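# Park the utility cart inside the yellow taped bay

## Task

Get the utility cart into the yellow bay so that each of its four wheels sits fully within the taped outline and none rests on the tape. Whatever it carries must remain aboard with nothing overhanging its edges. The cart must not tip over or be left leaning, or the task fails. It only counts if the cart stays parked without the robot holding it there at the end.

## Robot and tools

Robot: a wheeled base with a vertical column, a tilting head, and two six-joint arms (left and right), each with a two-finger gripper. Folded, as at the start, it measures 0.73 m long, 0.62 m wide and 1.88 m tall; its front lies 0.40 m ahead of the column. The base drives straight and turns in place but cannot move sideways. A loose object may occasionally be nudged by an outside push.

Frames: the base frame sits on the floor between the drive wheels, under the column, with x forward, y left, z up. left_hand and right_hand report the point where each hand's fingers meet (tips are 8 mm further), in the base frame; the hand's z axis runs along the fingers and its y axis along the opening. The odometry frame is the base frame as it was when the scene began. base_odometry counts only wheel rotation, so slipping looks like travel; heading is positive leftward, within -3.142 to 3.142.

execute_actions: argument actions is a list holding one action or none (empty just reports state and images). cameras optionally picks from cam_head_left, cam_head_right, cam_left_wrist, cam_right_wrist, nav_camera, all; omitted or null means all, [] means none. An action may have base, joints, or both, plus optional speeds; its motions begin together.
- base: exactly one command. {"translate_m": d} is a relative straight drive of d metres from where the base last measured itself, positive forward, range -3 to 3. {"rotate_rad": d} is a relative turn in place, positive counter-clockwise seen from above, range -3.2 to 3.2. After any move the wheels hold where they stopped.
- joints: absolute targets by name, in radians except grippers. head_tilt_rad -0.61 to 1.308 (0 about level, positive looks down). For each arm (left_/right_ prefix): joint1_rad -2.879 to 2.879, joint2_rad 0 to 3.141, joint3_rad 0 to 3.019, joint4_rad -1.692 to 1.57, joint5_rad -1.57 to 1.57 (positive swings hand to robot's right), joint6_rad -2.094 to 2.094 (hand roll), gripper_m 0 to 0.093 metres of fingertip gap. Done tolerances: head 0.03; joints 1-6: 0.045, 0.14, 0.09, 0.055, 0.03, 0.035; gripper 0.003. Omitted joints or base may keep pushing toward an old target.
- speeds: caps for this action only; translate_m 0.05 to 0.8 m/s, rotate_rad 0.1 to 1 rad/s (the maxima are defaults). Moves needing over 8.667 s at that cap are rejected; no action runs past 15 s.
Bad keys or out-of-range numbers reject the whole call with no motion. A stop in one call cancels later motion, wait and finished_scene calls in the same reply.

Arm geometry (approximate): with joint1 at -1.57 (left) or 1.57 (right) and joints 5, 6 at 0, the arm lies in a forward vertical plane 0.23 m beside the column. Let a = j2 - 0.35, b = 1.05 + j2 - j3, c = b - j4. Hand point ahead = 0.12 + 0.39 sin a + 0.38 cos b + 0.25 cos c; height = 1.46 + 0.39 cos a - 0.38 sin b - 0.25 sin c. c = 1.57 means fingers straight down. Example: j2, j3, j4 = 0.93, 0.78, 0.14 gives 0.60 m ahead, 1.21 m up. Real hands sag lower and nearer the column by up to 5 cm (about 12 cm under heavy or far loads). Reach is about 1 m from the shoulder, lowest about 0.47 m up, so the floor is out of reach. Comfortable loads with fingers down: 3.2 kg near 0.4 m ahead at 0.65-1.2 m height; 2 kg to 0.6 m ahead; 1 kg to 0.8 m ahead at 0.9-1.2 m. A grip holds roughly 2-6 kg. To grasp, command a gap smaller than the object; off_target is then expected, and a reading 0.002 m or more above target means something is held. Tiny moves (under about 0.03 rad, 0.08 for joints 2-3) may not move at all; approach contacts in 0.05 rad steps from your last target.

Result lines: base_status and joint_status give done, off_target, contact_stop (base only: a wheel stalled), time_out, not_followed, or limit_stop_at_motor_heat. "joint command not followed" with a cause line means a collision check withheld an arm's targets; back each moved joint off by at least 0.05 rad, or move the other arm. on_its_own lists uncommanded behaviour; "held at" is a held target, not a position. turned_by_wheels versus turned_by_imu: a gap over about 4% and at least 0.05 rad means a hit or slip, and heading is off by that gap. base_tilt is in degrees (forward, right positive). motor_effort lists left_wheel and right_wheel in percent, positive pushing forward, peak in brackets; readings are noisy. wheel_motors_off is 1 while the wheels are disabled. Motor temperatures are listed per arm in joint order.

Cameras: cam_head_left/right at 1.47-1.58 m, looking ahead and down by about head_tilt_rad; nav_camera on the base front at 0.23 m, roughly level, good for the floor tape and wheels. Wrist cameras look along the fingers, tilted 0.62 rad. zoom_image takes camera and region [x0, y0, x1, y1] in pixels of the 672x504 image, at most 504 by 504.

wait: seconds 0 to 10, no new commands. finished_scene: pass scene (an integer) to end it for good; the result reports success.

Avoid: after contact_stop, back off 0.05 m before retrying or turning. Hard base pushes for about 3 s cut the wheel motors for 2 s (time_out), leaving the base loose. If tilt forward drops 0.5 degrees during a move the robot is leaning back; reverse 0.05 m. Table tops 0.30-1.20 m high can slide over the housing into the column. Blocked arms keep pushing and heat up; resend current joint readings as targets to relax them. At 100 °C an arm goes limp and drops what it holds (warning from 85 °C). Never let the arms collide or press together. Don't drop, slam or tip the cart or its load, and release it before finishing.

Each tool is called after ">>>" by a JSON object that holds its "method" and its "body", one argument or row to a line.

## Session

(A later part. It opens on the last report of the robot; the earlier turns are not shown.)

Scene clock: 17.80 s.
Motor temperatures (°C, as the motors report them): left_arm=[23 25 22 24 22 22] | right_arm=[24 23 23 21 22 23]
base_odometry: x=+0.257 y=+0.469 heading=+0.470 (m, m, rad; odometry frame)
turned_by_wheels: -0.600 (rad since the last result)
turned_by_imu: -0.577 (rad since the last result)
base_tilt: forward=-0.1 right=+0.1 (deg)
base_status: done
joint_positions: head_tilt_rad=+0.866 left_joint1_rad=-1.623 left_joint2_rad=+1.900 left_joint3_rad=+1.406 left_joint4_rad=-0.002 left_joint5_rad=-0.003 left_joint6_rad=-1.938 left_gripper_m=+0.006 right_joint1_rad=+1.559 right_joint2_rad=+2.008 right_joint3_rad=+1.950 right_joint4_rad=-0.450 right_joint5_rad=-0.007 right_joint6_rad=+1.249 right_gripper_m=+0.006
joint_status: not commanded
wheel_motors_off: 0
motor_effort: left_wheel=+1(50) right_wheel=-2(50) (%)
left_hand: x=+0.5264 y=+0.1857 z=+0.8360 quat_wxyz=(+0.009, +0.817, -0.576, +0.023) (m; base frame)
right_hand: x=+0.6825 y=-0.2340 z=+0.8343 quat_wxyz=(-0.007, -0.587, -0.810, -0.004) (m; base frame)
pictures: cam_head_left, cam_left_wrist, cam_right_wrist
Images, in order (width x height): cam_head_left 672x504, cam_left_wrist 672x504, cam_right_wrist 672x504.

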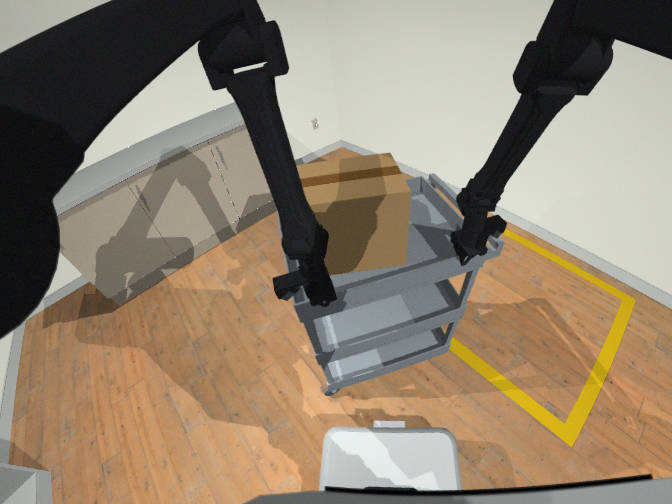

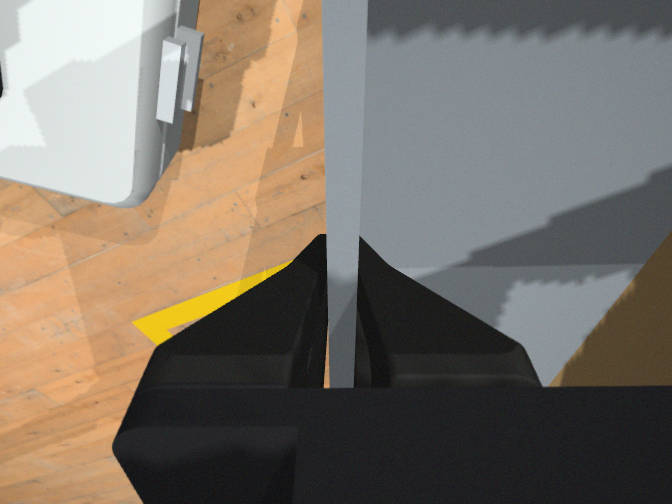

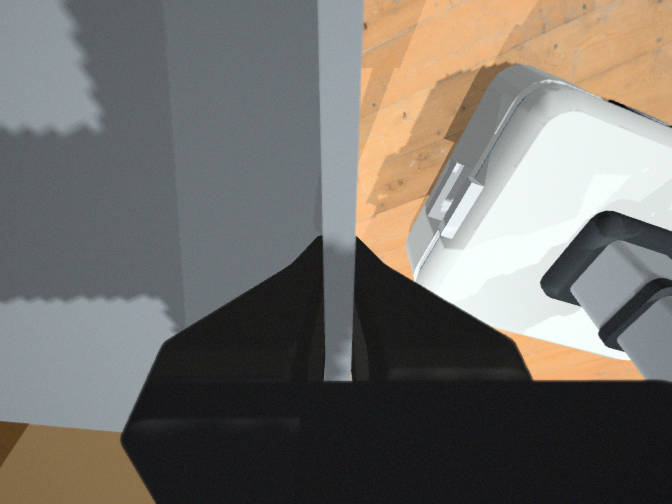

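>>> {"method": "execute_actions", "body": {
  "actions": [
    {"base": {"rotate_rad": -0.76}, "speeds": {"rotate_rad": 0.35}}
  ],
  "cameras": ["cam_head_left", "cam_head_right", "nav_camera"]
}}

Scene clock: 21.93 s.
Motor temperatures (°C, as the motors report them): left_arm=[23 25 22 24 22 22] | right_arm=[24 24 23 21 22 23]
base_odometry: x=+0.257 y=+0.469 heading=-0.290 (m, m, rad; odometry frame)
turned_by_wheels: -0.760 (rad since the last result)
turned_by_imu: -0.742 (rad since the last result)
base_tilt: forward=-0.1 right=+0.1 (deg)
base_status: done
joint_positions: head_tilt_rad=+0.866 left_joint1_rad=-1.628 left_joint2_rad=+1.901 left_joint3_rad=+1.409 left_joint4_rad=+0.000 left_joint5_rad=-0.002 left_joint6_rad=-1.938 left_gripper_m=+0.006 right_joint1_rad=+1.554 right_joint2_rad=+2.009 right_joint3_rad=+1.954 right_joint4_rad=-0.453 right_joint5_rad=-0.006 right_joint6_rad=+1.248 right_gripper_m=+0.006
joint_status: not commanded
wheel_motors_off: 0
motor_effort: left_wheel=+0(35) right_wheel=-1(36) (%)
left_hand: x=+0.5277 y=+0.1814 z=+0.8360 quat_wxyz=(+0.011, +0.816, -0.577, +0.026) (m; base frame)
right_hand: x=+0.6832 y=-0.2387 z=+0.8344 quat_wxyz=(-0.009, -0.588, -0.809, -0.001) (m; base frame)
pictures: cam_head_left, cam_head_right, nav_camera
Images, in order (width x height): cam_head_left 672x504, cam_head_right 672x504, nav_camera 672x504.

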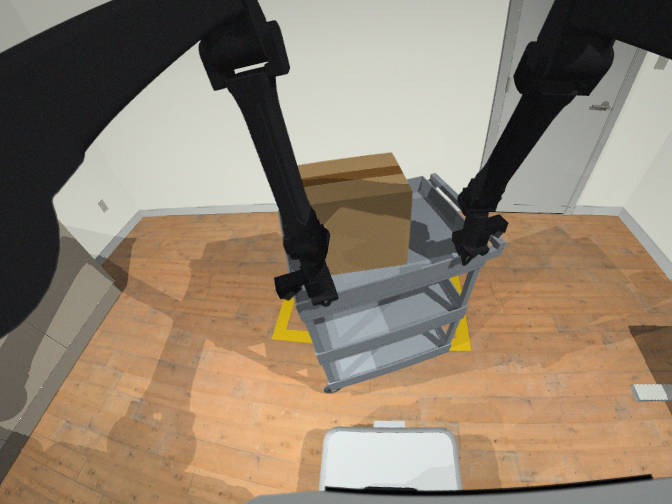

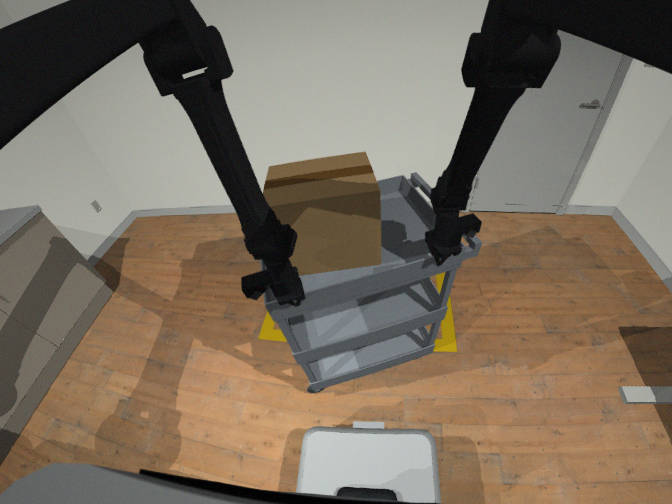

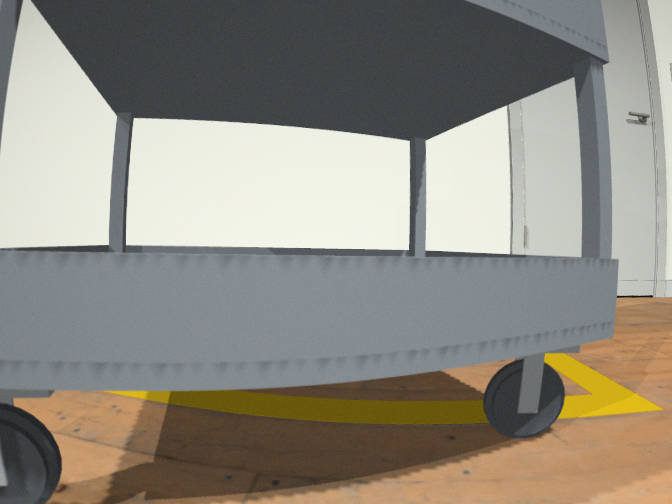

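>>> {"method": "zoom_image", "body": {
  "camera": "cam_head_left",
  "region": [250, 240, 510, 420]
}}

Region (250, 240, 510, 420) of cam_head_left's 672x504 image, scaled by 1.938, with more detail than that image has; it fills the top 349 rows of this view, and the rest is white.

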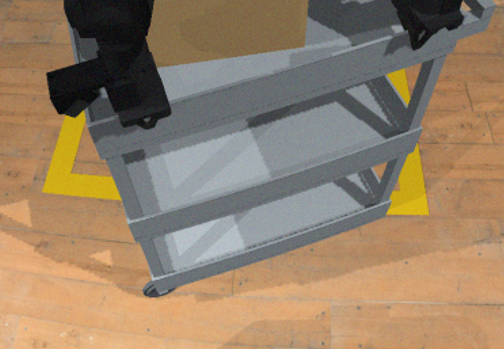

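>>> {"method": "zoom_image", "body": {
  "camera": "cam_head_left",
  "region": [380, 150, 530, 300]
}}

>>> {"method": "zoom_image", "body": {
  "camera": "cam_head_left",
  "region": [300, 300, 480, 410]
}}

Region (380, 150, 530, 300) of cam_head_left's 672x504 image, scaled by 3.360, with more detail than that image has.

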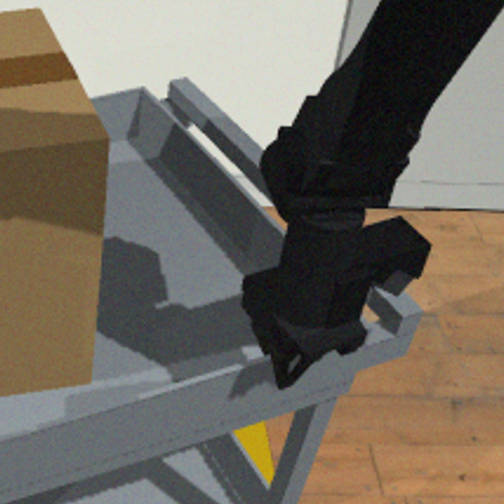

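Region (300, 300, 480, 410) of cam_head_left's 672x504 image, scaled by 2.800, with more detail than that image has.

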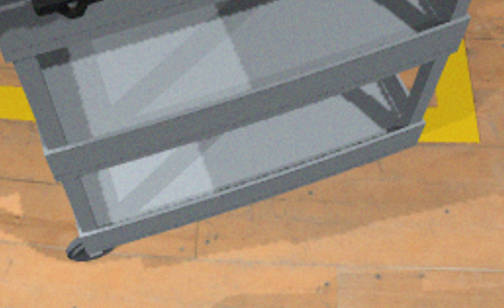

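>>> {"method": "execute_actions", "body": {
  "actions": [
    {"base": {"translate_m": 0.585}, "speeds": {"translate_m": 0.25}}
  ],
  "cameras": ["cam_head_left", "cam_head_right", "nav_camera"]
}}

Scene clock: 26.07 s.
Motor temperatures (°C, as the motors report them): left_arm=[23 25 22 24 22 22] | right_arm=[24 24 23 21 22 23]
base_odometry: x=+0.818 y=+0.302 heading=-0.291 (m, m, rad; odometry frame)
turned_by_wheels: -0.001 (rad since the last result)
turned_by_imu: -0.001 (rad since the last result)
base_tilt: forward=-0.1 right=+0.1 (deg)
base_status: done
joint_positions: head_tilt_rad=+0.866 left_joint1_rad=-1.634 left_joint2_rad=+1.901 left_joint3_rad=+1.403 left_joint4_rad=-0.002 left_joint5_rad=+0.002 left_joint6_rad=-1.933 left_gripper_m=+0.006 right_joint1_rad=+1.547 right_joint2_rad=+2.000 right_joint3_rad=+1.928 right_joint4_rad=-0.446 right_joint5_rad=-0.004 right_joint6_rad=+1.252 right_gripper_m=+0.006
joint_status: not commanded
wheel_motors_off: 0
motor_effort: left_wheel=-1(55) right_wheel=+3(55) (%)
left_hand: x=+0.5237 y=+0.1764 z=+0.8362 quat_wxyz=(+0.017, +0.814, -0.581, +0.026) (m; base frame)
right_hand: x=+0.6750 y=-0.2450 z=+0.8349 quat_wxyz=(-0.007, -0.591, -0.807, +0.005) (m; base frame)
pictures: cam_head_left, cam_head_right, nav_camera
Images, in order (width x height): cam_head_left 672x504, cam_head_right 672x504, nav_camera 672x504.

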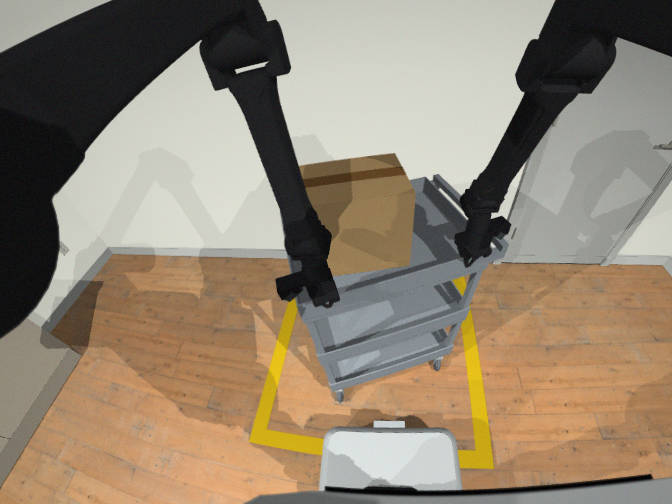

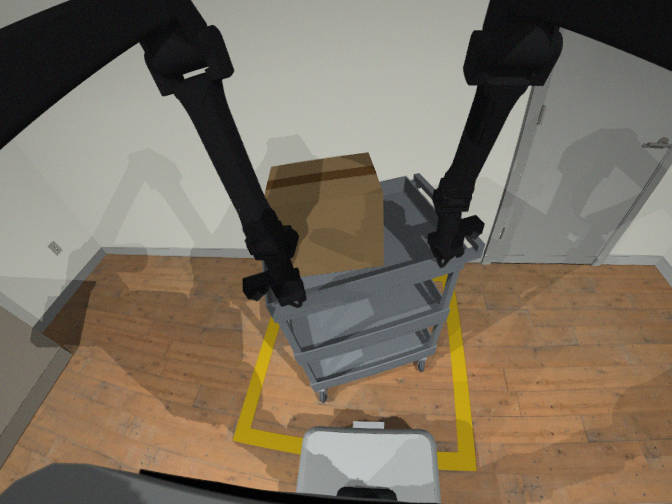

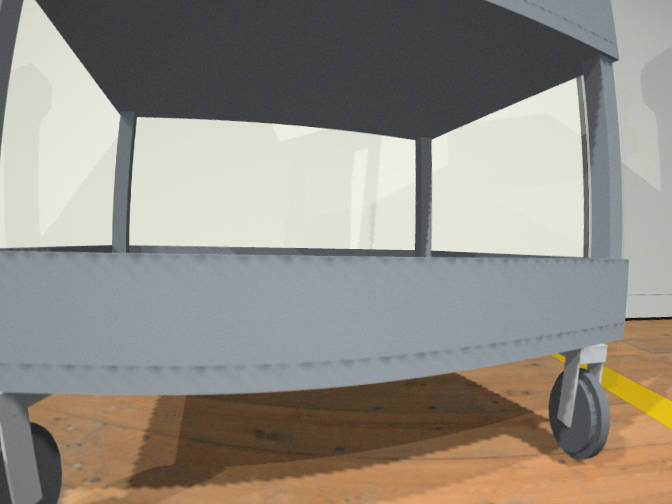

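>>> {"method": "execute_actions", "body": {
  "actions": [
    {"joints": {"left_joint1_rad": -1.634, "left_joint2_rad": 1.901, "left_joint3_rad": 1.403, "left_joint4_rad": -0.002, "left_joint5_rad": 0.002, "left_joint6_rad": -1.933, "left_gripper_m": 0.06, "right_joint1_rad": 1.547, "right_joint2_rad": 2.0, "right_joint3_rad": 1.928, "right_joint4_rad": -0.446, "right_joint5_rad": -0.004, "right_joint6_rad": 1.252, "right_gripper_m": 0.07}}
  ],
  "cameras": ["cam_left_wrist", "cam_right_wrist"]
}}

Scene clock: 27.03 s.
Motor temperatures (°C, as the motors report them): left_arm=[23 25 22 24 22 22] | right_arm=[24 24 23 21 22 23]
base_odometry: x=+0.818 y=+0.302 heading=-0.291 (m, m, rad; odometry frame)
turned_by_wheels: +0.000 (rad since the last result)
turned_by_imu: +0.000 (rad since the last result)
base_tilt: forward=-0.1 right=+0.0 (deg)
base_status: not commanded
joint_positions: head_tilt_rad=+0.866 left_joint1_rad=-1.634 left_joint2_rad=+1.901 left_joint3_rad=+1.403 left_joint4_rad=-0.002 left_joint5_rad=+0.002 left_joint6_rad=-1.933 left_gripper_m=+0.060 right_joint1_rad=+1.547 right_joint2_rad=+2.000 right_joint3_rad=+1.928 right_joint4_rad=-0.446 right_joint5_rad=-0.005 right_joint6_rad=+1.255 right_gripper_m=+0.070
joint_status: all done
wheel_motors_off: 0
motor_effort: left_wheel=-1(3) right_wheel=+1(1) (%)
left_hand: x=+0.5237 y=+0.1764 z=+0.8362 quat_wxyz=(+0.017, +0.814, -0.581, +0.026) (m; base frame)
right_hand: x=+0.6750 y=-0.2448 z=+0.8349 quat_wxyz=(-0.007, -0.592, -0.806, +0.005) (m; base frame)
pictures: cam_left_wrist, cam_right_wrist
Images, in order (width x height): cam_left_wrist 672x504, cam_right_wrist 672x504.

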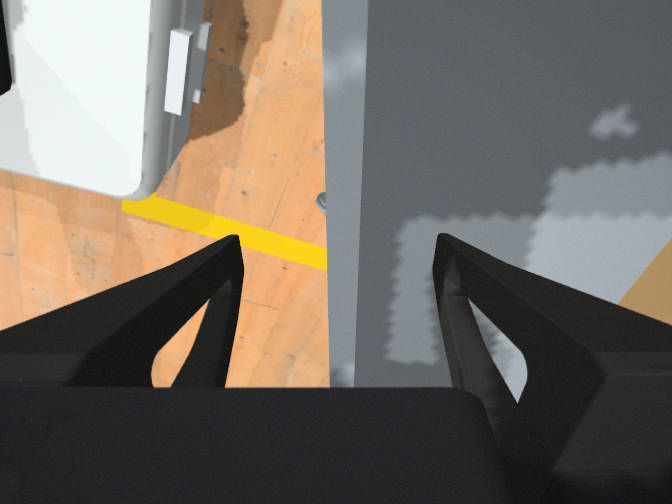

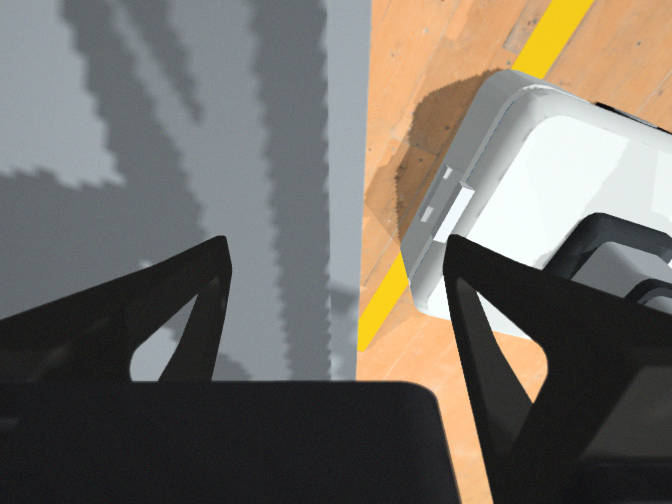

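>>> {"method": "execute_actions", "body": {
  "actions": [
    {"joints": {"left_joint2_rad": 1.67, "left_joint3_rad": 1.195, "right_joint2_rad": 1.77, "right_joint3_rad": 1.71}}
  ],
  "cameras": ["cam_head_left", "cam_left_wrist", "cam_right_wrist"]
}}

Scene clock: 28.43 s.
Motor temperatures (°C, as the motors report them): left_arm=[23 25 22 24 22 22] | right_arm=[24 24 23 21 22 23]
base_odometry: x=+0.818 y=+0.302 heading=-0.291 (m, m, rad; odometry frame)
turned_by_wheels: +0.000 (rad since the last result)
turned_by_imu: +0.000 (rad since the last result)
base_tilt: forward=+0.0 right=+0.1 (deg)
base_status: not commanded
joint_positions: head_tilt_rad=+0.866 left_joint1_rad=-1.634 left_joint2_rad=+1.659 left_joint3_rad=+1.198 left_joint4_rad=+0.001 left_joint5_rad=+0.000 left_joint6_rad=-1.933 left_gripper_m=+0.060 right_joint1_rad=+1.547 right_joint2_rad=+1.759 right_joint3_rad=+1.717 right_joint4_rad=-0.446 right_joint5_rad=-0.005 right_joint6_rad=+1.255 right_gripper_m=+0.070
joint_status: all done
wheel_motors_off: 0
motor_effort: left_wheel=+0(2) right_wheel=+1(1) (%)
left_hand: x=+0.5344 y=+0.1815 z=+0.9288 quat_wxyz=(+0.005, +0.814, -0.580, +0.042) (m; base frame)
right_hand: x=+0.6895 y=-0.2429 z=+0.9326 quat_wxyz=(-0.019, -0.592, -0.806, -0.004) (m; base frame)
pictures: cam_head_left, cam_left_wrist, cam_right_wrist
Images, in order (width x height): cam_head_left 672x504, cam_left_wrist 672x504, cam_right_wrist 672x504.

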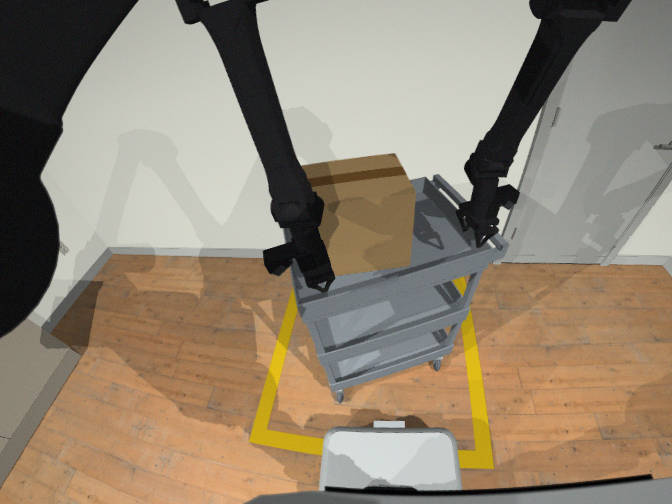

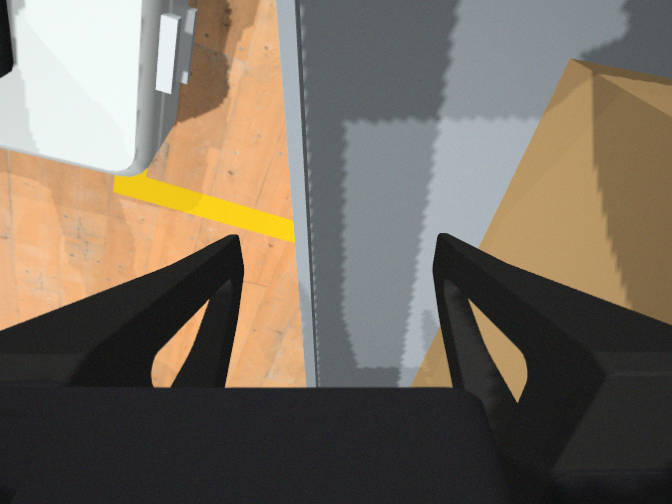

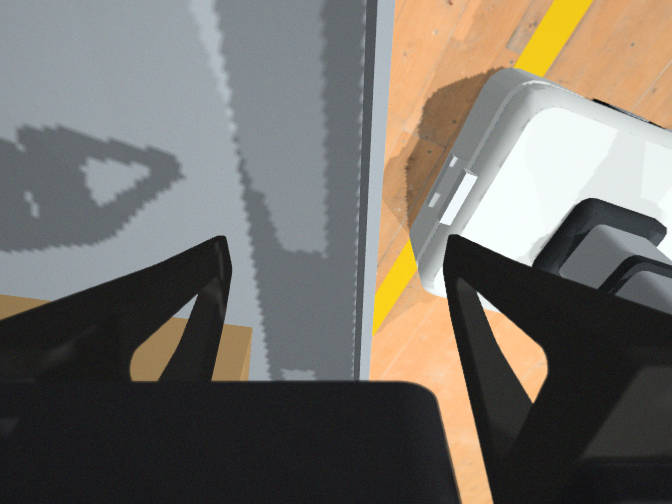

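>>> {"method": "execute_actions", "body": {
  "actions": [
    {"base": {"translate_m": -0.4}}
  ],
  "cameras": ["cam_head_left", "cam_head_right", "nav_camera"]
}}

Scene clock: 30.93 s.
Motor temperatures (°C, as the motors report them): left_arm=[23 26 22 24 22 22] | right_arm=[24 24 23 21 22 23]
base_odometry: x=+0.434 y=+0.417 heading=-0.292 (m, m, rad; odometry frame)
turned_by_wheels: -0.001 (rad since the last result)
turned_by_imu: -0.002 (rad since the last result)
base_tilt: forward=-0.1 right=+0.1 (deg)
base_status: done
joint_positions: head_tilt_rad=+0.866 left_joint1_rad=-1.634 left_joint2_rad=+1.660 left_joint3_rad=+1.195 left_joint4_rad=+0.001 left_joint5_rad=+0.000 left_joint6_rad=-1.933 left_gripper_m=+0.060 right_joint1_rad=+1.547 right_joint2_rad=+1.762 right_joint3_rad=+1.715 right_joint4_rad=-0.446 right_joint5_rad=-0.005 right_joint6_rad=+1.255 right_gripper_m=+0.070
joint_status: not commanded
wheel_motors_off: 0
motor_effort: left_wheel=-3(40) right_wheel=+1(48) (%)
left_hand: x=+0.5325 y=+0.1815 z=+0.9286 quat_wxyz=(+0.006, +0.814, -0.580, +0.040) (m; base frame)
right_hand: x=+0.6865 y=-0.2429 z=+0.9304 quat_wxyz=(-0.017, -0.592, -0.806, -0.002) (m; base frame)
pictures: cam_head_left, cam_head_right, nav_camera
Images, in order (width x height): cam_head_left 672x504, cam_head_right 672x504, nav_camera 672x504.

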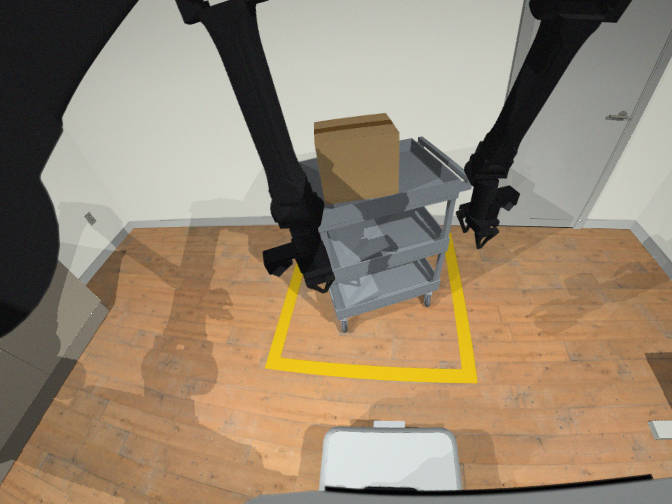

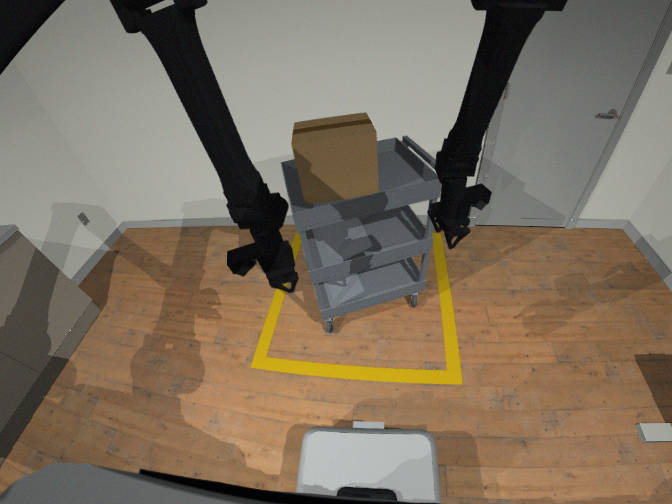

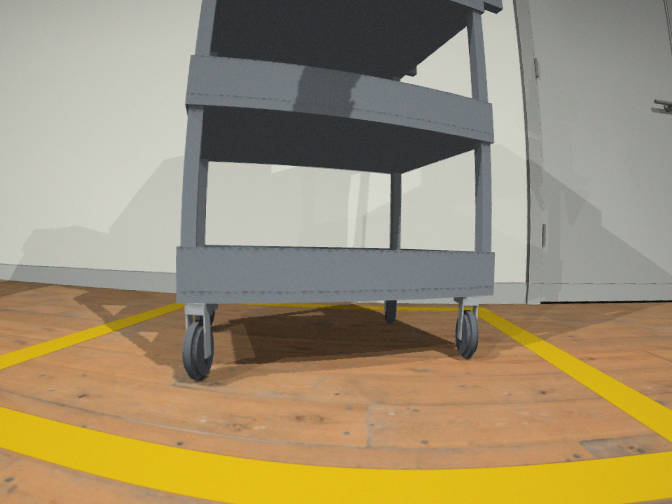

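>>> {"method": "zoom_image", "body": {
  "camera": "nav_camera",
  "region": [130, 270, 530, 400]
}}

Region (130, 270, 530, 400) of nav_camera's 672x504 image, scaled by 1.260, with more detail than that image has; it fills the top 164 rows of this view, and the rest is white.

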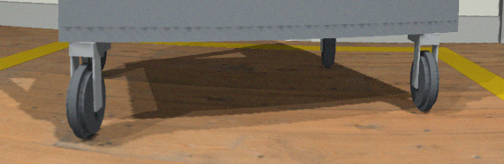

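>>> {"method": "finished_scene", "body": {
  "scene": 2
}}

The scene is finished: the task was done.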